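# Replace the seized roller in a four-roller bed

## Task

Find the one roller out of four in the roller bed that does not spin when its top is pushed sideways (it only rocks slightly). Remove it by sliding its spring-loaded hexagonal axle toward one bracket until the opposite end leaves its hole, then place it in the scrap tray. Install a good roller in the empty position so that its axle sits centred like the other rollers with both ends seated in their holes. Every good roller originally in the bed must still be in the bed at the finish, and everything must stay in place without the robot holding it.

## Robot and tools

Robot: two arms, left_arm and right_arm, each a six-joint arm with a parallel two-finger gripper and a wrist camera. Their bases sit on opposite sides of the table; left_arm's base is at (+0.123, +0.475, +0.060) m with quat_wxyz (+0.821, 0, 0, -0.571), right_arm's at (+0.130, -0.472, +0.126) m with quat_wxyz (+0.614, 0, 0, +0.789). The names left and right do not refer to image sides.

Scene frame: origin at the table centre, +z up, table surface at z = +0.020 m, left_arm on the +y side. All printed gripper positions and velocities use this frame (metres, m/s, rad/s). The printed hand position may be somewhat wrong, more so when the arm is stretched out.

Gripper geometry: fingers extend along the gripper's +x axis and close along its y axis. end_effector_position is the midpoint between the finger pads, which is 3 to 4 cm short of the fingertips.

Tool execute_actions, argument actions: a list holding zero or one item. An empty list only reports the current state. An item with rows and optional steps is a motion: rows is a list of 1 to 15 rows, steps is 1 to 15 (default 15), each step lasting 1/30 s; row k is used on step k and the final row repeats if steps outnumber rows. An item with only steps (up to 300) is a wait that returns after that many steps counted from the previous result, including time spent replying. Optional pictures (true/false) controls whether camera images come back; by default they do. A refused call moves nothing.

Each row is one flat list of 14 numbers covering both arms, even if one arm should stay put: left_arm waist, shoulder, elbow, wrist pitch, wrist yaw, wrist roll, opening, then right_arm in the same order. The six joint values are absolute target angles in radians (the same quantities Joint positions reports), not offsets. Ranges per arm: waist -3.054 to 3.054, shoulder 0.000 to 3.142, elbow 0.000 to 2.356, wrist pitch -1.571 to 1.571, wrist yaw -1.571 to 1.571, wrist roll -3.142 to 3.142. A target more than 0.010 rad beyond a range end, and beyond the joint's last reported angle, gets the whole call refused. True ends may differ by up to 0.010 rad; a joint asked past its true end stops there and the result may say "joint sent to its limit" (possibly about an earlier motion). Absence of that note does not prove more travel is available.

Opening is an absolute value from -1 to 1: +1 fully open (0.088 m between pads), empty fingers touch near -0.80, and values below that change nothing. Closing from fully open needs at least about 0.5 s, so give it enough steps.

Motion limits: each joint's target is kept within a fixed lead of its measured angle every step (0.211 rad for waist, shoulder, elbow; 0.213 wrist pitch; 0.267 wrist yaw; 0.228 wrist roll), and if targets would move the gripper over 70 mm from where it is, all joints are scaled back. Large moves therefore take several calls. Friction can leave a joint short of its target, especially at long reach, and tiny changes may not happen; check Joint positions after each move. Between calls the arms keep heading to the last row sent until they settle or a step is HELD.

Result lines: the state line gives, per arm, end_effector_position, end_effector_quat_wxyz and velocities. Joint positions and Joint velocities list per arm the six joints then the pad gap (m). grip_measured is the finger opening on the command scale; it can carry up to about 1 mm of fixed per-arm error and reads up to about 0.061 narrower while squeezing something hard. grip_effort_n is motor effort in newtons (negative = closing), capped near 83 N, with a per-arm offset and some noise; it holds residual value when idle and shows n/a at the start. "joint command not followed" means a clearance check altered some joint targets. HELD marks steps where your row was not (fully) sent. MOTOR HOT appears from 50 °C; at 95 °C an OVER-TEMPERATURE FAULT halts that arm, and if it doesn't cool within 30 to 60 s it goes limp and drops whatever it holds.

Grasping: command an opening about 0.07 below grip_measured for a firm hold, less for a lighter one. Objects thinner than about 3 mm receive proportionally less force. Pad force tops out around 34 to 49 N and can spike on first contact.

Tool zoom_image: camera is cam_left_wrist or cam_right_wrist (each 504x504); region is [x0, y0, x1, y1] in that camera's latest image pixels, origin top-left, at most 504 by 504. It shows detail of the existing image and moves nothing. Each camera's frame is wrist_camera_optical (+z forward, +x image right, +y image down), possibly offset by about 24 mm and tilted about 5 degrees.

Tool read_manual: optional section, only "licences"; returns URDF licence text, no motion.

Tool finished_scene: scene is the number of the current scene; it ends and grades that scene irreversibly, so call it only when the job is done and stable. Replying with no tool call ends everything.

Avoid: arms colliding or pressing on each other; contact loads reaching joint limits (waist 17.4, shoulder 21.6, elbow 21.5, wrist pitch 5.67, wrist yaw 5.65, wrist roll 5.3 N m, held weight included), which freezes that arm 10 s and drops the rest of the call; knocking anything off the table; dropping, slamming or shoving parts hard. Brief external tugs on held parts or nudges to loose objects can occur.

Each tool is called after "Emit:" by a JSON object that holds its "op" and its "data", one argument or row to a line.

## Session

Emit:
{"op": "execute_actions", "data": {
  "actions": []
}}

Scene clock: 0.00 s of 6600.00 s.
left_arm: end_effector_position=(+0.1274, +0.2294, +0.2976) grip_measured=+0.831 grip_effort_n=n/a end_effector_quat_wxyz=(+0.818, -0.418, +0.394, -0.010) end_effector_velocity=(+0.001, -0.001, +0.003) end_effector_angular_velocity=(-0.024, +0.004, +0.007) | right_arm: end_effector_position=(+0.1868, -0.2207, +0.4060) grip_measured=+0.825 grip_effort_n=n/a end_effector_quat_wxyz=(+0.238, +0.344, +0.895, +0.154) end_effector_velocity=(-0.000, -0.003, -0.002) end_effector_angular_velocity=(-0.019, +0.009, -0.005)
Joint positions: left_arm=[-0.83   1.378  1.292 -1.497 -0.88  -2.7    0.08 ] | right_arm=[-1.057  1.351  1.25  -1.448 -1.245  1.11   0.079]
Joint velocities: left_arm=[ 0.002 -0.007  0.002  0.007 -0.007 -0.007 -0.   ] | right_arm=[-0.007 -0.002 -0.007 -0.022  0.007 -0.007 -0.   ]
Motor temperatures (°C, as the motors report them): left_arm=[29 28 26 26 27 27] | right_arm=[28 26 27 27 27 25]
Heat: left arm: hottest waist 29 °C (+0.0 °C/min); right arm: hottest waist 28 °C (+0.0 °C/min).

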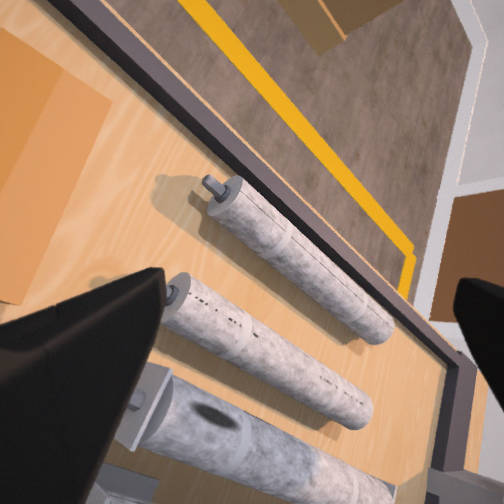

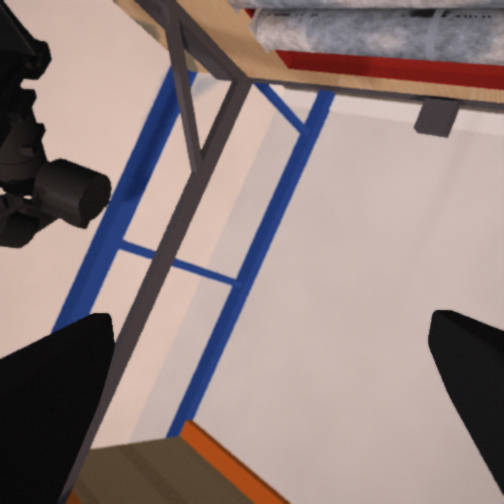

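Emit:
{"op": "execute_actions", "data": {
  "actions": [
    {"rows":[[-0.355,1.2,1.4,-1.1,0,0,1,-0.1,1.2,1.4,-1.1,0,0,1]]}
  ],
  "pictures": false
}}

Emit:
{"op": "execute_actions", "data": {
  "actions": [
    {"steps":30}
  ]
}}

Scene clock: 4.90 s of 6600.00 s.
left_arm: end_effector_position=(+0.1275, +0.1884, +0.3466) grip_measured=+0.990 grip_effort_n=15.6 end_effector_quat_wxyz=(-0.639, +0.336, -0.680, +0.127) end_effector_velocity=(-0.040, -0.004, -0.002) end_effector_angular_velocity=(+0.060, -0.721, -1.505) | right_arm: end_effector_position=(+0.1076, -0.1863, +0.4124) grip_measured=+0.984 grip_effort_n=18.8 end_effector_quat_wxyz=(+0.595, -0.172, +0.457, +0.638) end_effector_velocity=(-0.163, -0.002, -0.057) end_effector_angular_velocity=(+0.317, -2.505, +1.655)
Joint positions: left_arm=[-0.367  1.198  1.403 -1.107 -0.051 -1.88   0.088] | right_arm=[-0.313  1.203  1.394 -1.107 -0.274  0.288  0.087]
Joint velocities: left_arm=[ 0.081 -0.002 -0.007  0.022  0.418  1.692  0.001] | right_arm=[ 1.541 -0.002  0.002  0.022  1.897 -1.663  0.   ]
Motor temperatures (°C, as the motors report them): left_arm=[29 29 26 26 27 27] | right_arm=[28 26 27 27 27 25]
Heat: left arm: hottest waist 29 °C (+0.0 °C/min); right arm: hottest waist 28 °C (+0.0 °C/min).
Steps of this call (steps 1 to 90: nothing new was sent; then 1.40 s passed at rest; steps 91 to 105: all 15 steps of this action). Readings (joint positions):
91: left_arm=[-0.817 1.365 1.299 -1.480 -0.850 -2.670] | right_arm=[-1.045 1.338 1.259 -1.430 -1.210 1.084]
92: left_arm=[-0.768 1.343 1.309 -1.412 -0.761 -2.610] | right_arm=[-0.997 1.319 1.274 -1.364 -1.120 1.022]
94: left_arm=[-0.658 1.286 1.349 -1.306 -0.636 -2.499] | right_arm=[-0.889 1.274 1.325 -1.259 -0.996 0.909]
98: left_arm=[-0.452 1.200 1.400 -1.154 -0.379 -2.273] | right_arm=[-0.676 1.203 1.391 -1.142 -0.740 0.682]
105: the state above

Scene clock: 5.90 s of 6600.00 s.
left_arm: end_effector_position=(+0.1231, +0.1873, +0.3473) grip_measured=+0.992 grip_effort_n=14.7 end_effector_quat_wxyz=(+0.665, +0.242, +0.367, -0.604) end_effector_velocity=(-0.002, -0.001, +0.001) end_effector_angular_velocity=(-0.005, -1.015, -1.283) | right_arm: end_effector_position=(+0.0882, -0.1873, +0.4085) grip_measured=+0.985 grip_effort_n=18.8 end_effector_quat_wxyz=(+0.587, -0.332, +0.289, +0.679) end_effector_velocity=(-0.003, +0.001, -0.001) end_effector_angular_velocity=(+0.001, +0.013, +0.017)
Joint positions: left_arm=[-0.357  1.198  1.403 -1.101 -0.003 -0.199  0.088] | right_arm=[-0.104  1.203  1.394 -1.103 -0.002  0.003  0.087]
Joint velocities: left_arm=[-0.002 -0.002 -0.002  0.007  0.007  1.634  0.   ] | right_arm=[-0.002  0.002 -0.002  0.007 -0.022 -0.007 -0.   ]
Motor temperatures (°C, as the motors report them): left_arm=[29 29 26 26 27 27] | right_arm=[28 26 27 27 27 25]
Heat: left arm: hottest waist 29 °C (+0.0 °C/min); right arm: hottest waist 28 °C (+0.0 °C/min).
Steps of this call (steps 1 to 30: the robot went on to your last target). Readings (joint positions):
1: left_arm=[-0.364 1.198 1.403 -1.105 -0.037 -1.823] | right_arm=[-0.261 1.203 1.394 -1.106 -0.209 0.232]
2: left_arm=[-0.362 1.198 1.403 -1.104 -0.028 -1.767] | right_arm=[-0.213 1.203 1.394 -1.105 -0.151 0.176]
4: left_arm=[-0.360 1.198 1.403 -1.103 -0.016 -1.656] | right_arm=[-0.151 1.203 1.394 -1.104 -0.082 0.092]
8: left_arm=[-0.358 1.198 1.403 -1.101 -0.007 -1.431] | right_arm=[-0.115 1.203 1.394 -1.103 -0.023 0.027]
30: the state above

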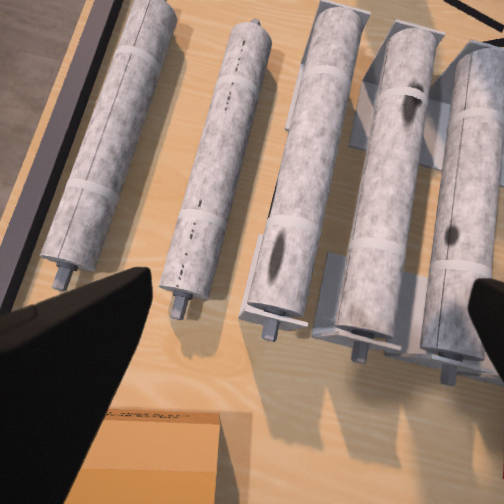

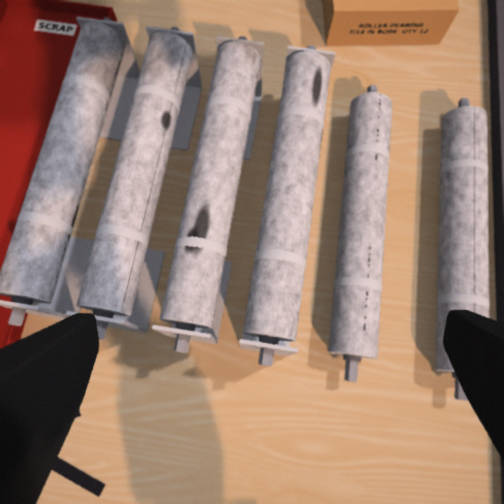

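Emit:
{"op": "execute_actions", "data": {
  "actions": [
    {"rows":[[-0.355,1.5,1.3,-1.02,0,0,1,-0.248,1.6,1.3,-0.92,0,0,1]]}
  ],
  "pictures": false
}}

Emit:
{"op": "execute_actions", "data": {
  "actions": []
}}

Emit:
{"op": "execute_actions", "data": {
  "actions": [
    {"rows":[[-0.355,1.2,0.75,-0.2,0,0,1,-0.248,1.4,0.75,0.1,0,0,1]]}
  ],
  "pictures": false
}}

Emit:
{"op": "execute_actions", "data": {
  "actions": [
    {"steps":15}
  ]
}}

Scene clock: 12.97 s of 6600.00 s.
left_arm: end_effector_position=(+0.1229, +0.1468, +0.2344) grip_measured=+0.992 grip_effort_n=14.7 end_effector_quat_wxyz=(+0.582, +0.403, +0.403, -0.580) end_effector_velocity=(-0.000, +0.005, -0.002) end_effector_angular_velocity=(+0.022, +0.004, -0.007) | right_arm: end_effector_position=(+0.1278, -0.1183, +0.2751) grip_measured=+0.985 grip_effort_n=18.8 end_effector_quat_wxyz=(+0.578, -0.405, +0.404, +0.582) end_effector_velocity=(+0.001, +0.013, +0.005) end_effector_angular_velocity=(+0.066, +0.005, +0.002)
Joint positions: left_arm=[-0.357  1.494  1.303 -1.021 -0.003 -0.003  0.088] | right_arm=[-0.243  1.595  1.302 -0.925 -0.002  0.002  0.087]
Joint velocities: left_arm=[ 0.002 -0.002 -0.002 -0.022  0.007  0.007 -0.   ] | right_arm=[-0.007 -0.002 -0.002  0.066 -0.007 -0.007 -0.   ]
Motor temperatures (°C, as the motors report them): left_arm=[29 29 27 27 27 27] | right_arm=[28 27 28 28 27 25]
Heat: left arm: hottest waist 29 °C (+0.0 °C/min); right arm: hottest waist 28 °C (+0.0 °C/min).
Steps of this call (steps 1 to 30: the robot went on to your last target; steps 31 to 90: nothing new was sent; then 3.57 s passed at rest; steps 91 to 105: all 15 steps of this action). Readings (joint positions):
91: left_arm=[-0.357 1.211 1.396 -1.094 -0.003 -0.003] | right_arm=[-0.108 1.215 1.390 -1.095 -0.005 0.002]
92: left_arm=[-0.357 1.227 1.390 -1.074 -0.003 -0.003] | right_arm=[-0.127 1.233 1.384 -1.058 -0.007 0.002]
94: left_arm=[-0.357 1.293 1.372 -1.049 -0.003 -0.003] | right_arm=[-0.171 1.297 1.375 -0.999 -0.003 0.002]
98: left_arm=[-0.357 1.451 1.322 -1.030 -0.003 -0.003] | right_arm=[-0.221 1.470 1.334 -0.952 -0.002 0.002]
105: the state above

Scene clock: 12.97 s of 6600.00 s.
left_arm: end_effector_position=(+0.1229, +0.1468, +0.2344) grip_measured=+0.992 grip_effort_n=14.7 end_effector_quat_wxyz=(+0.582, +0.403, +0.403, -0.580) end_effector_velocity=(-0.000, +0.005, -0.002) end_effector_angular_velocity=(+0.022, +0.004, -0.007) | right_arm: end_effector_position=(+0.1278, -0.1183, +0.2751) grip_measured=+0.985 grip_effort_n=18.8 end_effector_quat_wxyz=(+0.578, -0.405, +0.404, +0.582) end_effector_velocity=(+0.001, +0.013, +0.005) end_effector_angular_velocity=(+0.066, +0.005, +0.002)
Joint positions: left_arm=[-0.357  1.494  1.303 -1.021 -0.003 -0.003  0.088] | right_arm=[-0.243  1.595  1.302 -0.925 -0.002  0.002  0.087]
Joint velocities: left_arm=[ 0.002 -0.002 -0.002 -0.022  0.007  0.007 -0.   ] | right_arm=[-0.007 -0.002 -0.002  0.066 -0.007 -0.007 -0.   ]
Motor temperatures (°C, as the motors report them): left_arm=[29 29 27 27 27 27] | right_arm=[28 27 28 28 27 25]
Heat: left arm: hottest waist 29 °C (+0.0 °C/min); right arm: hottest waist 28 °C (+0.0 °C/min).

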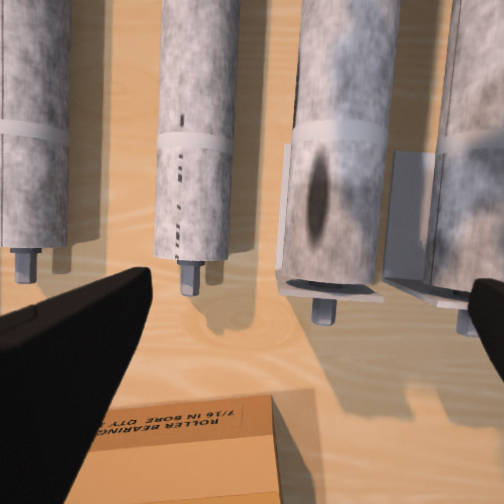

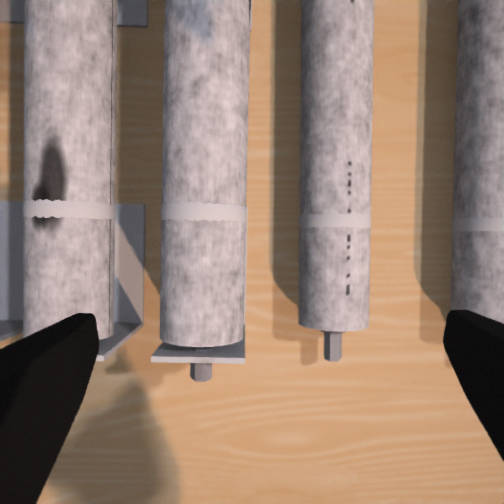

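Scene clock: 13.47 s of 6600.00 s.
left_arm: end_effector_position=(+0.1229, +0.1368, +0.2169) grip_measured=+0.992 grip_effort_n=14.7 end_effector_quat_wxyz=(+0.663, +0.248, +0.248, -0.662) end_effector_velocity=(-0.000, -0.116, +0.150) end_effector_angular_velocity=(-0.872, +0.014, +0.018) | right_arm: end_effector_position=(+0.1282, -0.1103, +0.2341) grip_measured=+0.985 grip_effort_n=18.8 end_effector_quat_wxyz=(+0.649, -0.276, +0.276, +0.653) end_effector_velocity=(-0.001, +0.240, +0.234) end_effector_angular_velocity=(+1.546, +0.007, +0.008)
Joint positions: left_arm=[-0.357  1.209  0.769 -0.277 -0.003 -0.003  0.088] | right_arm=[-0.244  1.411  0.767 -0.158 -0.002  0.002  0.087]
Joint velocities: left_arm=[-0.002 -0.046 -0.002  0.828 -0.007 -0.022 -0.   ] | right_arm=[-0.002 -0.007 -0.007  1.546 -0.007 -0.007 -0.   ]
Motor temperatures (°C, as the motors report them): left_arm=[29 29 27 27 27 27] | right_arm=[28 27 28 28 27 25]
Heat: left arm: hottest waist 29 °C (+0.0 °C/min); right arm: hottest waist 28 °C (+0.0 °C/min).
Steps of this call (steps 1 to 15: all 15 steps of this action). Readings (joint positions):
1: left_arm=[-0.357 1.476 1.280 -0.986 -0.003 -0.003] | right_arm=[-0.243 1.573 1.279 -0.885 -0.002 0.002]
2: left_arm=[-0.357 1.438 1.226 -0.917 -0.003 -0.003] | right_arm=[-0.243 1.536 1.228 -0.819 -0.002 0.002]
4: left_arm=[-0.357 1.340 1.121 -0.829 -0.003 -0.003] | right_arm=[-0.244 1.462 1.127 -0.730 -0.002 0.002]
8: left_arm=[-0.357 1.210 0.936 -0.606 -0.003 -0.003] | right_arm=[-0.244 1.409 0.942 -0.510 -0.002 0.002]
15: the state above

Scene clock: 13.97 s of 6600.00 s.
left_arm: end_effector_position=(+0.1228, +0.1282, +0.2286) grip_measured=+0.992 grip_effort_n=14.7 end_effector_quat_wxyz=(+0.671, +0.223, +0.224, -0.671) end_effector_velocity=(+0.004, +0.002, -0.002) end_effector_angular_velocity=(+0.007, -0.019, +0.016) | right_arm: end_effector_position=(+0.1280, -0.0773, +0.2769) grip_measured=+0.985 grip_effort_n=18.8 end_effector_quat_wxyz=(+0.679, -0.191, +0.192, +0.683) end_effector_velocity=(+0.002, +0.002, +0.004) end_effector_angular_velocity=(+0.022, -0.018, -0.012)
Joint positions: left_arm=[-0.357  1.202  0.762 -0.201 -0.003 -0.003  0.088] | right_arm=[-0.244  1.405  0.762  0.095 -0.002  0.002  0.087]
Joint velocities: left_arm=[ 0.002 -0.002 -0.002 -0.007 -0.022  0.007 -0.   ] | right_arm=[ 0.002 -0.002 -0.002  0.022  0.022 -0.007  0.   ]
Motor temperatures (°C, as the motors report them): left_arm=[29 29 27 27 27 27] | right_arm=[28 27 28 28 27 25]
Heat: left arm: hottest waist 29 °C (+0.0 °C/min); right arm: hottest waist 28 °C (+0.0 °C/min).
Steps of this call (steps 1 to 15: the robot went on to your last target). Readings (joint positions):
1: left_arm=[-0.357 1.207 0.769 -0.251 -0.003 -0.003] | right_arm=[-0.244 1.411 0.767 -0.104 -0.002 0.002]
2: left_arm=[-0.357 1.204 0.769 -0.238 -0.003 -0.003] | right_arm=[-0.244 1.410 0.767 -0.053 -0.002 0.002]
4: left_arm=[-0.357 1.202 0.767 -0.221 -0.003 -0.003] | right_arm=[-0.244 1.408 0.767 0.023 -0.002 0.002]
8: left_arm=[-0.357 1.202 0.763 -0.207 -0.003 -0.003] | right_arm=[-0.244 1.405 0.765 0.077 -0.002 0.002]
15: the state above

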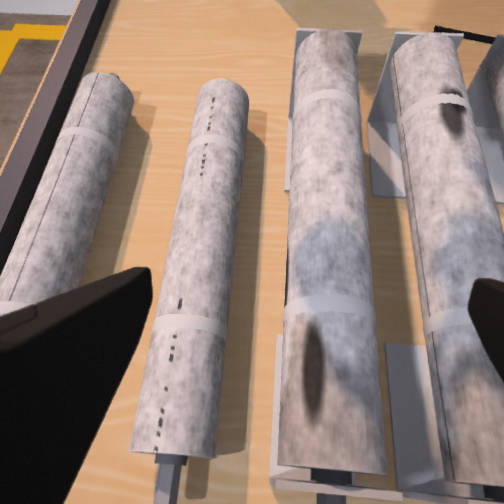

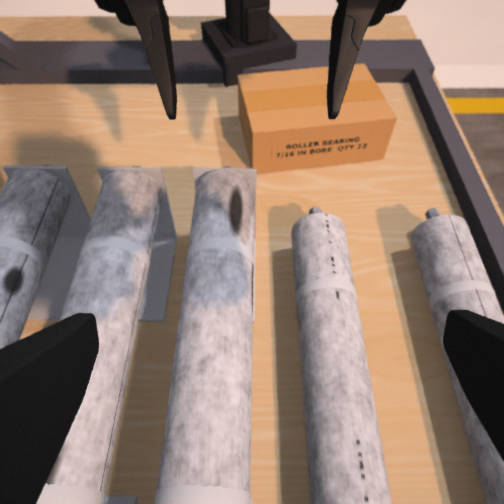

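Emit:
{"op": "execute_actions", "data": {
  "actions": [
    {"rows":[[-0.7,0.9,1.1,-0.9,0,0,1,-0.27,1.9,1.422,-0.551,0,0,-1]]}
  ],
  "pictures": false
}}

Emit:
{"op": "execute_actions", "data": {
  "actions": [
    {"rows":[[-0.7,0.9,1.1,-0.9,0,0,1,-0.27,2.075,1.422,-0.551,0,0,-1]]}
  ]
}}

Emit:
{"op": "execute_actions", "data": {
  "actions": [
    {"rows":[[-0.7,0.9,1.1,-0.9,0,0,1,-0.24,2.075,1.422,-0.551,0,0,-1],[-0.7,0.9,1.1,-0.9,0,0,1,-0.22,2.075,1.422,-0.551,0,0,-1],[-0.7,0.9,1.1,-0.9,0,0,1,-0.2,2.075,1.422,-0.551,0,0,-1],[-0.7,0.9,1.1,-0.9,0,0,1,-0.18,2.075,1.422,-0.551,0,0,-1],[-0.7,0.9,1.1,-0.9,0,0,1,-0.165,2.075,1.422,-0.551,0,0,-1]]}
  ]
}}

Scene clock: 19.77 s of 6600.00 s.
left_arm: end_effector_position=(+0.0360, +0.2207, +0.3616) grip_measured=+0.992 grip_effort_n=14.2 end_effector_quat_wxyz=(+0.559, +0.222, +0.161, -0.783) end_effector_velocity=(+0.031, +0.191, -0.160) end_effector_angular_velocity=(+1.033, -0.339, -0.107) | right_arm: end_effector_position=(+0.1380, -0.0161, +0.2218) grip_measured=-0.691 grip_effort_n=-14.7 end_effector_quat_wxyz=(+0.619, -0.347, +0.355, +0.608) end_effector_velocity=(-0.000, +0.102, +0.171) end_effector_angular_velocity=(+0.339, -0.003, +0.012)
Joint positions: left_arm=[-0.685  0.896  1.095 -0.754  0.001 -0.003  0.088] | right_arm=[-0.267  1.891  1.37  -0.518 -0.002  0.002  0.005]
Joint velocities: left_arm=[-0.125 -0.164  0.134 -1.385 -0.007 -0.022 -0.   ] | right_arm=[ 0.002 -0.002  0.549 -0.212 -0.007 -0.007 -0.175]
Motor temperatures (°C, as the motors report them): left_arm=[29 30 28 28 27 27] | right_arm=[28 27 29 29 27 25]
Heat: left arm: hottest shoulder 30 °C (+3.0 °C/min); right arm: hottest elbow 29 °C (+3.0 °C/min).
Steps of this call (steps 1 to 15: the robot went on to your last target; steps 16 to 90: nothing new was sent; then 2.30 s passed at rest; steps 91 to 105: all 15 steps of this action). Readings (joint positions):
91: left_arm=[-0.362 1.195 0.769 -0.213 -0.007 -0.003] | right_arm=[-0.245 1.423 0.776 0.072 -0.002 0.002]
92: left_arm=[-0.384 1.183 0.785 -0.254 -0.009 -0.003] | right_arm=[-0.249 1.462 0.823 0.011 -0.002 0.002]
94: left_arm=[-0.441 1.139 0.826 -0.304 -0.005 -0.003] | right_arm=[-0.259 1.569 0.931 -0.085 -0.002 0.002]
98: left_arm=[-0.553 1.033 0.940 -0.414 -0.005 -0.003] | right_arm=[-0.266 1.772 1.127 -0.299 -0.002 0.002]
105: the state above

Scene clock: 20.27 s of 6600.00 s.
left_arm: end_effector_position=(+0.0388, +0.2384, +0.3362) grip_measured=+0.992 grip_effort_n=14.2 end_effector_quat_wxyz=(+0.541, +0.279, +0.199, -0.768) end_effector_velocity=(+0.001, +0.000, -0.001) end_effector_angular_velocity=(+0.007, -0.002, +0.008) | right_arm: end_effector_position=(+0.1380, -0.0168, +0.1527) grip_measured=-0.809 grip_effort_n=-83.5 end_effector_quat_wxyz=(+0.586, -0.398, +0.407, +0.576) end_effector_velocity=(-0.000, -0.005, +0.001) end_effector_angular_velocity=(-0.017, +0.005, +0.007)
Joint positions: left_arm=[-0.697  0.9    1.097 -0.897  0.001 -0.003  0.088] | right_arm=[-0.267  2.078  1.417 -0.55  -0.002  0.002  0.   ]
Joint velocities: left_arm=[-0.002  0.002  0.002 -0.007 -0.007 -0.007  0.   ] | right_arm=[-0.002 -0.007 -0.002 -0.022 -0.007 -0.007  0.   ]
Motor temperatures (°C, as the motors report them): left_arm=[29 30 28 28 27 27] | right_arm=[28 27 29 29 27 25]
Heat: left arm: hottest shoulder 30 °C (+3.0 °C/min); right arm: hottest elbow 29 °C (+3.0 °C/min).
Steps of this call (steps 1 to 15: all 15 steps of this action). Readings (joint positions):
1: left_arm=[-0.689 0.893 1.097 -0.798 0.001 -0.003] | right_arm=[-0.267 1.904 1.387 -0.526 -0.002 0.002]
2: left_arm=[-0.691 0.894 1.097 -0.830 0.001 -0.003] | right_arm=[-0.267 1.926 1.409 -0.528 -0.002 0.002]
4: left_arm=[-0.694 0.900 1.097 -0.862 0.001 -0.003] | right_arm=[-0.267 1.983 1.431 -0.529 -0.002 0.002]
8: left_arm=[-0.697 0.900 1.097 -0.887 0.001 -0.003] | right_arm=[-0.267 2.073 1.417 -0.554 -0.002 0.002]
15: the state above

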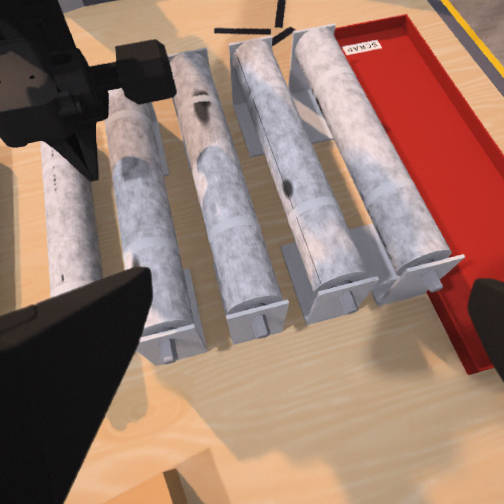

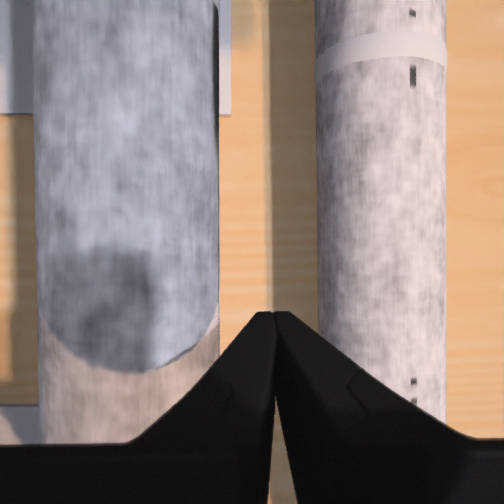

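Scene clock: 20.77 s of 6600.00 s.
left_arm: end_effector_position=(+0.0387, +0.2384, +0.3362) grip_measured=+0.992 grip_effort_n=14.7 end_effector_quat_wxyz=(+0.541, +0.280, +0.199, -0.768) end_effector_velocity=(+0.001, +0.002, -0.000) end_effector_angular_velocity=(+0.003, +0.000, +0.008) | right_arm: end_effector_position=(+0.1154, -0.0159, +0.1569) grip_measured=-0.809 grip_effort_n=-83.5 end_effector_quat_wxyz=(+0.581, -0.415, +0.384, +0.586) end_effector_velocity=(-0.027, +0.003, +0.012) end_effector_angular_velocity=(+0.024, +0.055, +0.081)
Joint positions: left_arm=[-0.698  0.9    1.097 -0.897  0.001 -0.003  0.088] | right_arm=[-0.205  2.07   1.419 -0.551  0.035  0.001  0.   ]
Joint velocities: left_arm=[-0.002 -0.007 -0.002 -0.007 -0.007 -0.007  0.   ] | right_arm=[ 0.037 -0.022  0.012 -0.007 -0.066 -0.022  0.   ]
Motor temperatures (°C, as the motors report them): left_arm=[29 30 28 28 27 27] | right_arm=[28 27 29 29 27 25]
Heat: left arm: hottest shoulder 30 °C (+2.9 °C/min); right arm: hottest elbow 29 °C (+2.9 °C/min).
Steps of this call (steps 1 to 15: all 15 steps of this action). Readings (joint positions):
1: left_arm=[-0.697 0.900 1.097 -0.897 0.001 -0.003] | right_arm=[-0.266 2.078 1.417 -0.550 -0.001 0.002]
2: left_arm=[-0.698 0.900 1.097 -0.897 0.001 -0.003] | right_arm=[-0.263 2.078 1.417 -0.551 -0.000 0.002]
4: left_arm=[-0.698 0.900 1.097 -0.897 0.001 -0.003] | right_arm=[-0.245 2.078 1.417 -0.551 0.001 0.002]
8: left_arm=[-0.698 0.900 1.097 -0.897 0.001 -0.003] | right_arm=[-0.211 2.074 1.417 -0.551 0.038 0.001]
15: the state above

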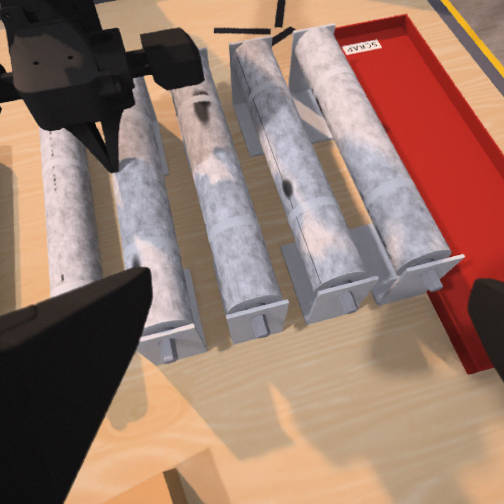

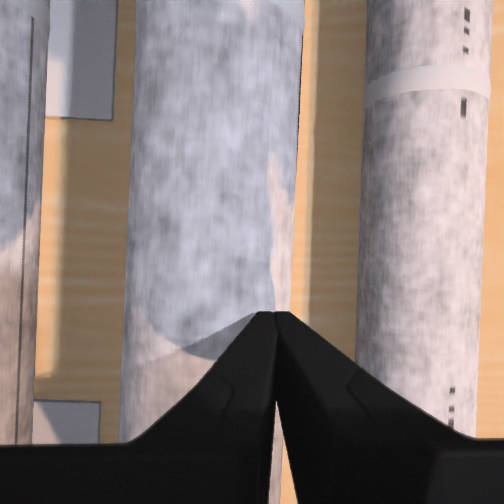

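Top is higher. Raise.

Emit:
{"op": "execute_actions", "data": {
  "actions": [
    {"rows":[[-0.7,0.9,1.1,-0.9,0,0,1,-0.17,2.045,1.422,-0.551,0,0,-0.85]]}
  ]
}}

Emit:
{"op": "execute_actions", "data": {
  "actions": [
    {"rows":[[-0.7,0.9,1.1,-0.9,0,0,1,-0.09,2.045,1.422,-0.551,0,0,-0.85]]}
  ]
}}

Emit:
{"op": "execute_actions", "data": {
  "actions": [
    {"rows":[[-0.7,0.9,1.1,-0.9,0,0,1,-0.02,2.045,1.422,-0.551,0,0,-0.85]]}
  ]
}}

Scene clock: 24.93 s of 6600.00 s.
left_arm: end_effector_position=(+0.0387, +0.2385, +0.3361) grip_measured=+0.992 grip_effort_n=14.7 end_effector_quat_wxyz=(+0.541, +0.280, +0.199, -0.768) end_effector_velocity=(+0.001, +0.002, -0.002) end_effector_angular_velocity=(+0.007, -0.002, +0.008) | right_arm: end_effector_position=(+0.0964, -0.0134, +0.1649) grip_measured=-0.809 grip_effort_n=-83.5 end_effector_quat_wxyz=(+0.567, -0.408, +0.378, +0.608) end_effector_velocity=(-0.000, +0.001, -0.001) end_effector_angular_velocity=(+0.002, +0.004, +0.007)
Joint positions: left_arm=[-0.698  0.9    1.097 -0.898  0.001 -0.003  0.088] | right_arm=[-0.174  2.057  1.426 -0.548  0.004  0.001  0.   ]
Joint velocities: left_arm=[-0.002 -0.007 -0.007 -0.007 -0.007 -0.007 -0.   ] | right_arm=[-0.002  0.002 -0.002  0.007 -0.007 -0.007  0.   ]
Motor temperatures (°C, as the motors report them): left_arm=[29 30 29 28 27 27] | right_arm=[28 28 29 29 27 25]
Heat: left arm: hottest shoulder 30 °C (+2.4 °C/min); right arm: hottest elbow 29 °C (+2.4 °C/min).
Steps of this call (steps 1 to 30: the robot went on to your last target; steps 31 to 90: nothing new was sent; then 0.67 s passed at rest; steps 91 to 105: all 15 steps of this action). Readings (joint positions):
91: left_arm=[-0.698 0.900 1.097 -0.897 0.001 -0.003] | right_arm=[-0.179 2.063 1.426 -0.547 0.014 0.001]
92: left_arm=[-0.698 0.900 1.097 -0.898 0.001 -0.003] | right_arm=[-0.179 2.060 1.426 -0.547 0.010 0.001]
94: left_arm=[-0.698 0.900 1.097 -0.898 0.001 -0.003] | right_arm=[-0.177 2.058 1.426 -0.548 0.006 0.001]
98: left_arm=[-0.698 0.900 1.097 -0.898 0.001 -0.003] | right_arm=[-0.175 2.057 1.426 -0.548 0.004 0.001]
105: the state above

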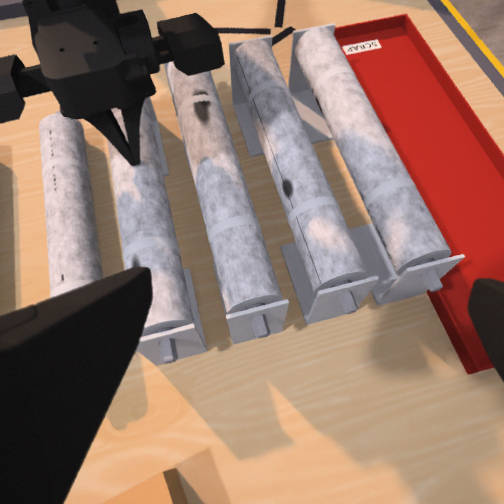

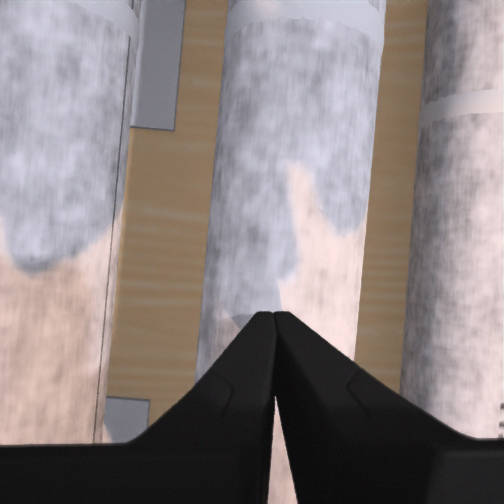

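Scene clock: 25.43 s of 6600.00 s.
left_arm: end_effector_position=(+0.0387, +0.2385, +0.3361) grip_measured=+0.992 grip_effort_n=14.7 end_effector_quat_wxyz=(+0.541, +0.280, +0.199, -0.768) end_effector_velocity=(+0.000, +0.002, -0.002) end_effector_angular_velocity=(+0.018, +0.028, +0.020) | right_arm: end_effector_position=(+0.0563, -0.0185, +0.1648) grip_measured=-0.809 grip_effort_n=-83.5 end_effector_quat_wxyz=(+0.538, -0.424, +0.361, +0.633) end_effector_velocity=(+0.003, -0.002, -0.000) end_effector_angular_velocity=(-0.006, -0.011, +0.002)
Joint positions: left_arm=[-0.698  0.9    1.097 -0.898  0.001 -0.003  0.088] | right_arm=[-0.088  2.057  1.426 -0.55  -0.001  0.001  0.   ]
Joint velocities: left_arm=[ 0.002 -0.002 -0.002 -0.007  0.007 -0.037 -0.   ] | right_arm=[-0.002 -0.002 -0.002 -0.007  0.007 -0.007  0.   ]
Motor temperatures (°C, as the motors report them): left_arm=[29 30 29 29 27 27] | right_arm=[28 28 29 29 27 25]
Heat: left arm: hottest shoulder 30 °C (+2.4 °C/min); right arm: hottest elbow 29 °C (+2.4 °C/min).
Steps of this call (steps 1 to 15: all 15 steps of this action). Readings (joint positions):
1: left_arm=[-0.698 0.900 1.097 -0.898 0.001 -0.003] | right_arm=[-0.172 2.057 1.426 -0.548 0.005 0.001]
2: left_arm=[-0.698 0.900 1.097 -0.898 0.001 -0.003] | right_arm=[-0.164 2.057 1.426 -0.549 0.006 0.001]
4: left_arm=[-0.698 0.900 1.097 -0.898 0.001 -0.003] | right_arm=[-0.132 2.057 1.426 -0.549 0.004 0.001]
8: left_arm=[-0.698 0.900 1.097 -0.898 0.001 -0.003] | right_arm=[-0.087 2.057 1.426 -0.550 -0.001 0.001]
15: the state above

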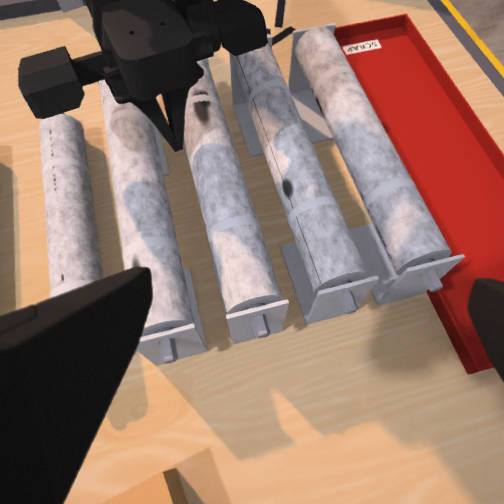

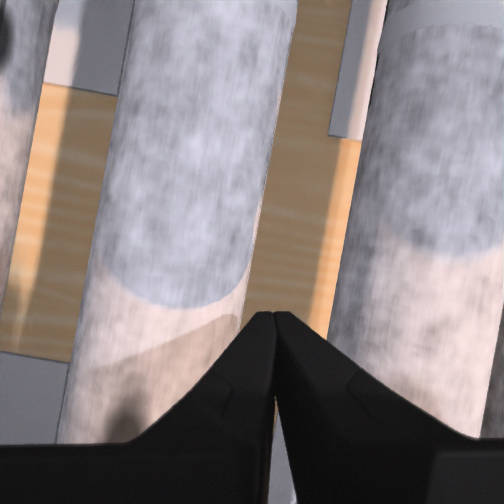

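Scene clock: 25.93 s of 6600.00 s.
left_arm: end_effector_position=(+0.0387, +0.2385, +0.3361) grip_measured=+0.992 grip_effort_n=14.7 end_effector_quat_wxyz=(+0.541, +0.280, +0.199, -0.768) end_effector_velocity=(-0.000, +0.002, -0.002) end_effector_angular_velocity=(+0.003, -0.012, -0.006) | right_arm: end_effector_position=(+0.0252, -0.0246, +0.1651) grip_measured=-0.809 grip_effort_n=-83.5 end_effector_quat_wxyz=(+0.516, -0.436, +0.346, +0.651) end_effector_velocity=(+0.000, -0.002, -0.000) end_effector_angular_velocity=(-0.008, +0.002, +0.007)
Joint positions: left_arm=[-0.698  0.9    1.097 -0.898  0.001 -0.003  0.088] | right_arm=[-0.018  2.056  1.426 -0.55   0.     0.001  0.   ]
Joint velocities: left_arm=[-0.007 -0.002 -0.002 -0.007 -0.007  0.007 -0.   ] | right_arm=[-0.002 -0.002 -0.002 -0.007 -0.007 -0.007  0.   ]
Motor temperatures (°C, as the motors report them): left_arm=[29 30 29 29 27 27] | right_arm=[28 29 29 29 27 25]
Heat: left arm: hottest shoulder 30 °C (+2.3 °C/min); right arm: hottest shoulder 29 °C (+2.3 °C/min).
Steps of this call (steps 1 to 15: all 15 steps of this action). Readings (joint positions):
1: left_arm=[-0.698 0.900 1.097 -0.898 0.001 -0.003] | right_arm=[-0.086 2.057 1.426 -0.550 0.000 0.001]
2: left_arm=[-0.698 0.900 1.097 -0.898 0.001 -0.003] | right_arm=[-0.080 2.057 1.426 -0.550 0.002 0.001]
4: left_arm=[-0.698 0.900 1.097 -0.898 0.001 -0.003] | right_arm=[-0.055 2.057 1.426 -0.550 0.002 0.001]
8: left_arm=[-0.698 0.900 1.097 -0.898 0.001 -0.003] | right_arm=[-0.020 2.056 1.426 -0.550 0.000 0.001]
15: the state above

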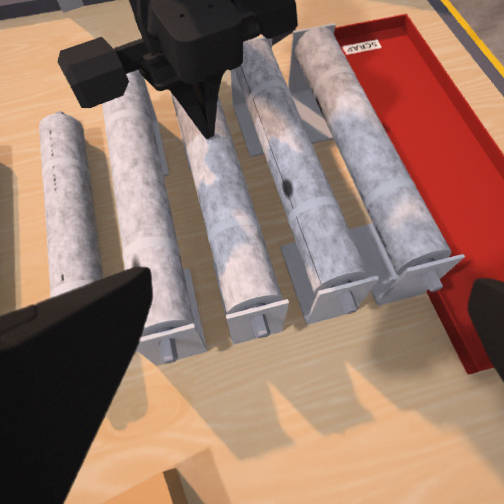

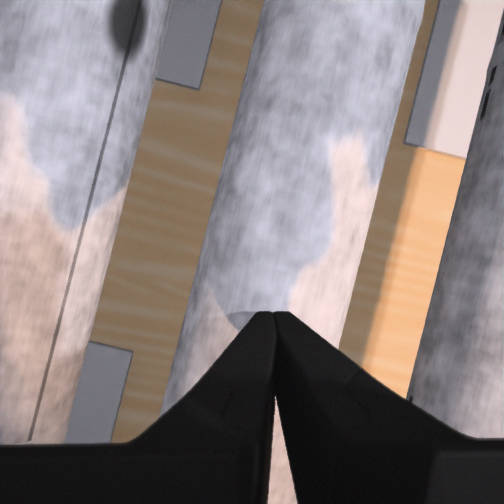

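Emit:
{"op": "execute_actions", "data": {
  "actions": [
    {"rows":[[-0.7,0.9,1.1,-0.9,0,0,1,-0.02,2.075,1.422,-0.551,0,0,-0.8],[-0.7,0.9,1.1,-0.9,0,0,1,-0.02,2.075,1.422,-0.551,0,0,-0.8],[-0.7,0.9,1.1,-0.9,0,0,1,-0.01,2.075,1.422,-0.551,0,0,-0.8],[-0.7,0.9,1.1,-0.9,0,0,1,0,2.075,1.422,-0.551,0,0,-0.8],[-0.7,0.9,1.1,-0.9,0,0,1,0.03,2.07,1.422,-0.551,0,0,-0.8]]}
  ]
}}

Scene clock: 29.30 s of 6600.00 s.
left_arm: end_effector_position=(+0.0387, +0.2385, +0.3361) grip_measured=+0.992 grip_effort_n=14.7 end_effector_quat_wxyz=(+0.541, +0.280, +0.199, -0.768) end_effector_velocity=(+0.002, +0.003, -0.004) end_effector_angular_velocity=(+0.021, -0.007, +0.008) | right_arm: end_effector_position=(+0.0036, -0.0309, +0.1612) grip_measured=-0.804 grip_effort_n=18.8 end_effector_quat_wxyz=(+0.499, -0.447, +0.337, +0.661) end_effector_velocity=(+0.005, -0.001, -0.000) end_effector_angular_velocity=(-0.001, -0.024, -0.004)
Joint positions: left_arm=[-0.698  0.9    1.097 -0.898  0.001 -0.003  0.088] | right_arm=[ 0.031  2.065  1.426 -0.55   0.001  0.001  0.   ]
Joint velocities: left_arm=[-0.002 -0.002 -0.002 -0.022 -0.007 -0.007 -0.   ] | right_arm=[-0.002 -0.002 -0.002 -0.007  0.022 -0.007  0.   ]
Motor temperatures (°C, as the motors report them): left_arm=[29 30 29 29 27 27] | right_arm=[28 30 29 29 27 25]
Heat: left arm: hottest shoulder 30 °C (+2.0 °C/min); right arm: hottest shoulder 30 °C (+4.1 °C/min).
Steps of this call (steps 1 to 15: the robot went on to your last target; steps 16 to 86: nothing new was sent; steps 87 to 101: all 15 steps of this action). Readings (joint positions):
87: left_arm=[-0.698 0.900 1.097 -0.898 0.001 -0.003] | right_arm=[-0.018 2.056 1.426 -0.550 0.000 0.001]
88: left_arm=[-0.698 0.900 1.097 -0.898 0.001 -0.003] | right_arm=[-0.018 2.057 1.426 -0.550 0.000 0.001]
90: left_arm=[-0.698 0.900 1.097 -0.898 0.001 -0.003] | right_arm=[-0.018 2.058 1.426 -0.550 0.000 0.001]
94: left_arm=[-0.698 0.900 1.097 -0.898 0.001 -0.003] | right_arm=[0.006 2.059 1.426 -0.550 0.003 0.001]
101: the state above

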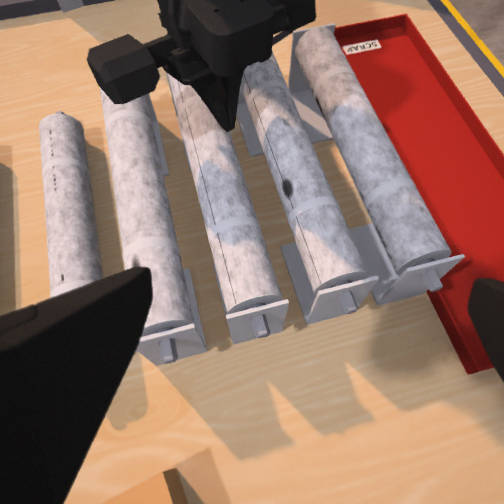

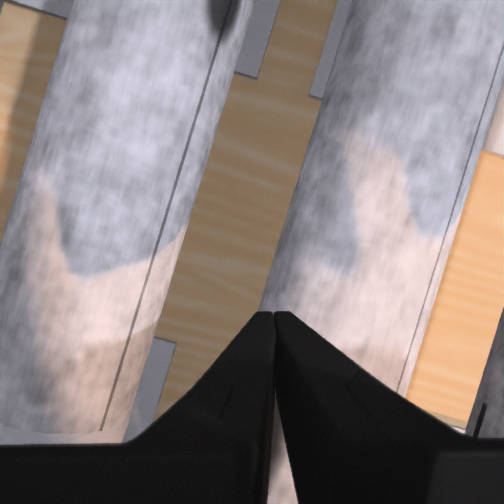

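Emit:
{"op": "execute_actions", "data": {
  "actions": [
    {"rows":[[-0.418,1.5,1.5,-0.964,0,-0.066,0.55,0.0,1.6,1.2,-0.55,0,0.115,-0.2]],"steps":10}
  ],
  "pictures": false
}}

Emit:
{"op": "execute_actions", "data": {
  "actions": [
    {"rows":[[-0.418,1.6,1.5,-1.2,0,-0.066,0.55,-0.141,1.46,0.798,-0.525,0,0.115,-0.2]]}
  ],
  "pictures": false
}}

Emit:
{"op": "execute_actions", "data": {
  "actions": [
    {"rows":[[-0.418,1.931,1.595,-0.964,0,-0.066,0.55,-0.141,1.473,0.798,-0.525,0,0.115,-0.2]]}
  ]
}}

Scene clock: 44.67 s of 6600.00 s.
left_arm: end_effector_position=(+0.0971, +0.1316, +0.3538) grip_measured=+0.572 grip_effort_n=-12.8 end_effector_quat_wxyz=(+0.632, +0.273, +0.290, -0.665) end_effector_velocity=(+0.019, -0.269, -0.315) end_effector_angular_velocity=(+1.047, -0.051, +0.141) | right_arm: end_effector_position=(+0.0281, -0.0738, +0.2628) grip_measured=-0.230 grip_effort_n=18.8 end_effector_quat_wxyz=(+0.560, -0.342, +0.326, +0.681) end_effector_velocity=(+0.001, -0.011, +0.363) end_effector_angular_velocity=(+0.966, +0.274, -0.024)
Joint positions: left_arm=[-0.432  1.344  1.479 -0.953 -0.002 -0.06   0.067] | right_arm=[ 0.001  1.654  1.22  -0.546 -0.001  0.107  0.028]
Joint velocities: left_arm=[ 0.12   1.321  0.31  -0.037  0.007 -0.037 -0.01 ] | right_arm=[ 0.002 -0.896 -0.002  0.11  -0.007  0.037  0.013]
Motor temperatures (°C, as the motors report them): left_arm=[29 29 31 30 27 27] | right_arm=[28 32 29 29 27 25]
Heat: left arm: hottest elbow 31 °C (+2.7 °C/min); right arm: hottest shoulder 32 °C (+5.4 °C/min).
Steps of this call (steps 1 to 15: the robot went on to your last target; steps 16 to 90: nothing new was sent; then 12.03 s passed at rest; steps 91 to 100: all 10 steps of this action). Readings (joint positions):
91: left_arm=[-0.682 0.918 1.116 -0.917 0.012 -0.006] | right_arm=[0.030 2.047 1.406 -0.537 0.001 0.015]
92: left_arm=[-0.631 0.958 1.164 -0.946 0.011 -0.022] | right_arm=[0.027 2.009 1.358 -0.534 -0.002 0.043]
94: left_arm=[-0.534 1.060 1.271 -0.935 0.001 -0.041] | right_arm=[0.018 1.911 1.272 -0.563 -0.003 0.076]
98: left_arm=[-0.444 1.255 1.444 -0.950 -0.002 -0.057] | right_arm=[0.002 1.727 1.221 -0.555 -0.001 0.103]
100: the state above

Scene clock: 45.17 s of 6600.00 s.
left_arm: end_effector_position=(+0.1015, +0.1403, +0.2531) grip_measured=+0.552 grip_effort_n=-13.3 end_effector_quat_wxyz=(+0.559, +0.423, +0.430, -0.569) end_effector_velocity=(-0.002, +0.005, -0.001) end_effector_angular_velocity=(+0.023, +0.012, +0.017) | right_arm: end_effector_position=(+0.0959, -0.1674, +0.1874) grip_measured=-0.203 grip_effort_n=18.8 end_effector_quat_wxyz=(+0.576, -0.385, +0.406, +0.596) end_effector_velocity=(+0.002, +0.003, +0.021) end_effector_angular_velocity=(+0.078, +0.027, -0.002)
Joint positions: left_arm=[-0.421  1.594  1.496 -1.196 -0.002 -0.062  0.066] | right_arm=[-0.136  1.472  0.814 -0.528  0.002  0.112  0.029]
Joint velocities: left_arm=[-0.002 -0.002 -0.002 -0.022  0.007 -0.022 -0.   ] | right_arm=[-0.017 -0.081 -0.007  0.007 -0.022 -0.007  0.   ]
Motor temperatures (°C, as the motors report them): left_arm=[29 30 31 29 27 27] | right_arm=[28 32 29 29 27 25]
Heat: left arm: hottest elbow 31 °C (+2.7 °C/min); right arm: hottest shoulder 32 °C (+5.3 °C/min).
Steps of this call (steps 1 to 15: all 15 steps of this action). Readings (joint positions):
1: left_arm=[-0.429 1.389 1.488 -0.970 -0.002 -0.060] | right_arm=[-0.003 1.615 1.205 -0.531 -0.005 0.108]
2: left_arm=[-0.426 1.434 1.496 -1.023 -0.002 -0.061] | right_arm=[-0.024 1.573 1.167 -0.520 -0.009 0.108]
4: left_arm=[-0.424 1.515 1.496 -1.115 -0.002 -0.062] | right_arm=[-0.084 1.506 1.078 -0.532 -0.000 0.111]
8: left_arm=[-0.421 1.595 1.493 -1.175 -0.002 -0.062] | right_arm=[-0.134 1.480 0.907 -0.529 0.003 0.112]
15: the state above

Scene clock: 45.67 s of 6600.00 s.
left_arm: end_effector_position=(+0.0960, +0.0548, +0.1768) grip_measured=+0.552 grip_effort_n=-13.3 end_effector_quat_wxyz=(+0.558, +0.425, +0.431, -0.567) end_effector_velocity=(+0.003, -0.023, +0.020) end_effector_angular_velocity=(-0.106, -0.012, +0.015) | right_arm: end_effector_position=(+0.0965, -0.1687, +0.1861) grip_measured=-0.203 grip_effort_n=18.8 end_effector_quat_wxyz=(+0.576, -0.386, +0.407, +0.595) end_effector_velocity=(-0.001, -0.004, -0.002) end_effector_angular_velocity=(-0.012, -0.003, +0.026)
Joint positions: left_arm=[-0.42   1.926  1.592 -0.966 -0.002 -0.063  0.066] | right_arm=[-0.137  1.471  0.809 -0.526  0.002  0.112  0.029]
Joint velocities: left_arm=[ 0.002 -0.002  0.051  0.051 -0.022 -0.007  0.   ] | right_arm=[ 0.002 -0.002 -0.007 -0.007 -0.007 -0.022 -0.   ]
Motor temperatures (°C, as the motors report them): left_arm=[29 30 31 29 27 27] | right_arm=[28 32 29 29 27 25]
Heat: left arm: hottest elbow 31 °C (+2.6 °C/min); right arm: hottest shoulder 32 °C (+5.3 °C/min).
Steps of this call (steps 1 to 15: all 15 steps of this action). Readings (joint positions):
1: left_arm=[-0.421 1.609 1.504 -1.188 -0.002 -0.063] | right_arm=[-0.136 1.471 0.814 -0.527 0.002 0.112]
2: left_arm=[-0.421 1.635 1.524 -1.138 -0.002 -0.063] | right_arm=[-0.137 1.471 0.814 -0.527 0.002 0.112]
4: left_arm=[-0.421 1.717 1.573 -1.038 -0.002 -0.063] | right_arm=[-0.137 1.471 0.812 -0.526 0.002 0.112]
8: left_arm=[-0.420 1.871 1.589 -0.989 -0.002 -0.063] | right_arm=[-0.137 1.471 0.809 -0.526 0.002 0.112]
15: the state above

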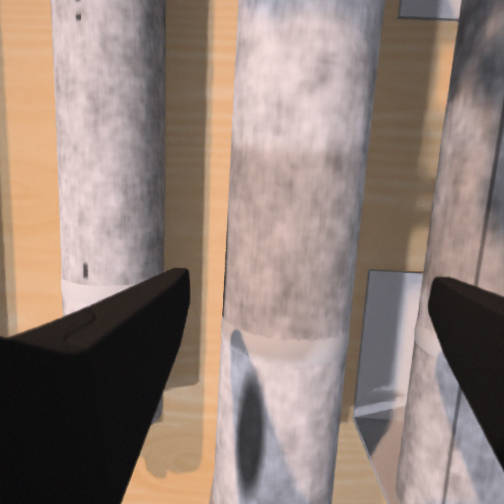

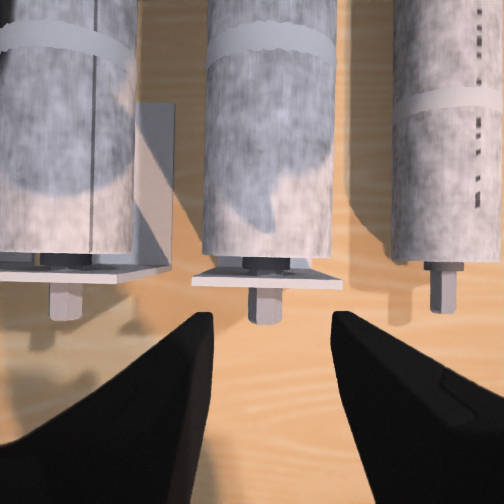

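Emit:
{"op": "execute_actions", "data": {
  "actions": [
    {"rows":[[-0.418,1.955,1.5,-0.845,0,-0.066,0.55,-0.141,1.545,0.72,-0.38,0,0.115,-0.2]]}
  ]
}}

Scene clock: 49.20 s of 6600.00 s.
left_arm: end_effector_position=(+0.0956, +0.0499, +0.1507) grip_measured=+0.552 grip_effort_n=-12.8 end_effector_quat_wxyz=(+0.562, +0.420, +0.427, -0.571) end_effector_velocity=(-0.004, +0.009, -0.004) end_effector_angular_velocity=(+0.033, +0.011, +0.012) | right_arm: end_effector_position=(+0.0966, -0.1699, +0.1535) grip_measured=-0.203 grip_effort_n=18.8 end_effector_quat_wxyz=(+0.574, -0.389, +0.409, +0.593) end_effector_velocity=(-0.001, +0.005, +0.001) end_effector_angular_velocity=(+0.031, +0.013, -0.007)
Joint positions: left_arm=[-0.42   1.946  1.51  -0.847 -0.002 -0.063  0.066] | right_arm=[-0.137  1.541  0.729 -0.384  0.002  0.112  0.029]
Joint velocities: left_arm=[-0.007 -0.007 -0.017 -0.022  0.007 -0.022 -0.   ] | right_arm=[-0.002 -0.002 -0.007  0.037 -0.007  0.007 -0.   ]
Motor temperatures (°C, as the motors report them): left_arm=[29 31 31 29 27 27] | right_arm=[28 31 29 29 27 25]
Heat: left arm: hottest shoulder 31 °C (+2.4 °C/min); right arm: hottest shoulder 31 °C (+3.7 °C/min).
Steps of this call (steps 1 to 15: the robot went on to your last target; steps 16 to 90: nothing new was sent; then 0.03 s passed at rest; steps 91 to 105: all 15 steps of this action). Readings (joint positions):
91: left_arm=[-0.420 1.926 1.586 -0.952 -0.002 -0.063] | right_arm=[-0.137 1.477 0.802 -0.512 0.002 0.112]
92: left_arm=[-0.420 1.926 1.569 -0.917 -0.002 -0.063] | right_arm=[-0.137 1.486 0.786 -0.465 0.002 0.112]
94: left_arm=[-0.420 1.930 1.544 -0.882 -0.002 -0.063] | right_arm=[-0.137 1.514 0.763 -0.427 0.002 0.112]
98: left_arm=[-0.420 1.945 1.514 -0.858 -0.002 -0.063] | right_arm=[-0.137 1.540 0.730 -0.399 0.002 0.112]
105: the state above

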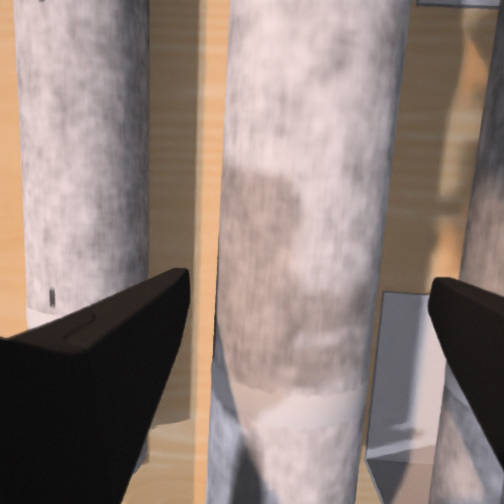

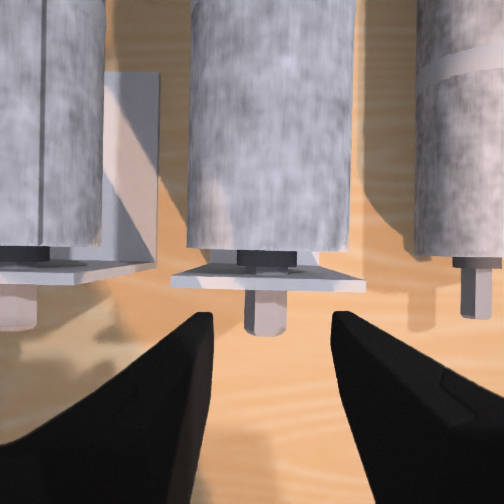

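Emit:
{"op": "execute_actions", "data": {
  "actions": [
    {"rows":[[-0.415,1.985,1.41,-0.735,0,-0.066,0.55,-0.137,1.625,0.69,-0.272,0,0.115,-0.2]]}
  ]
}}

Scene clock: 53.33 s of 6600.00 s.
left_arm: end_effector_position=(+0.0971, +0.0525, +0.1168) grip_measured=+0.552 grip_effort_n=-13.3 end_effector_quat_wxyz=(+0.560, +0.423, +0.431, -0.568) end_effector_velocity=(+0.004, +0.000, -0.001) end_effector_angular_velocity=(-0.004, -0.019, +0.015) | right_arm: end_effector_position=(+0.0967, -0.1545, +0.1446) grip_measured=-0.201 grip_effort_n=7.7 end_effector_quat_wxyz=(+0.587, -0.371, +0.393, +0.602) end_effector_velocity=(+0.002, -0.003, -0.001) end_effector_angular_velocity=(-0.015, -0.018, +0.014)
Joint positions: left_arm=[-0.417  1.978  1.419 -0.737 -0.002 -0.063  0.066] | right_arm=[-0.139  1.592  0.715 -0.264  0.01   0.114  0.029]
Joint velocities: left_arm=[ 0.002 -0.002 -0.007  0.007 -0.022 -0.007 -0.   ] | right_arm=[-0.002 -0.002  0.002 -0.022  0.007 -0.022  0.   ]
Motor temperatures (°C, as the motors report them): left_arm=[29 32 31 29 27 27] | right_arm=[28 31 29 29 27 25]
Heat: left arm: hottest shoulder 32 °C (+3.4 °C/min); right arm: hottest shoulder 31 °C (+3.4 °C/min).
Steps of this call (steps 1 to 15: the robot went on to your last target; steps 16 to 90: nothing new was sent; then 0.63 s passed at rest; steps 91 to 105: all 15 steps of this action). Readings (joint positions):
91: left_arm=[-0.420 1.947 1.500 -0.831 -0.002 -0.063] | right_arm=[-0.137 1.549 0.725 -0.370 0.002 0.112]
92: left_arm=[-0.420 1.947 1.482 -0.798 -0.002 -0.063] | right_arm=[-0.137 1.563 0.721 -0.336 0.002 0.112]
94: left_arm=[-0.418 1.954 1.454 -0.770 -0.002 -0.063] | right_arm=[-0.137 1.574 0.718 -0.314 0.004 0.113]
98: left_arm=[-0.417 1.976 1.422 -0.748 -0.002 -0.063] | right_arm=[-0.137 1.576 0.714 -0.304 0.005 0.115]
105: the state above

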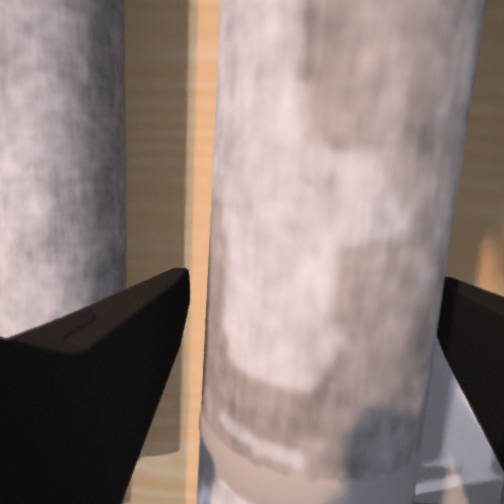

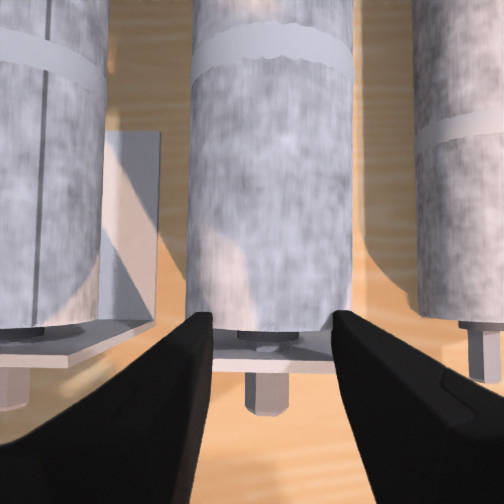

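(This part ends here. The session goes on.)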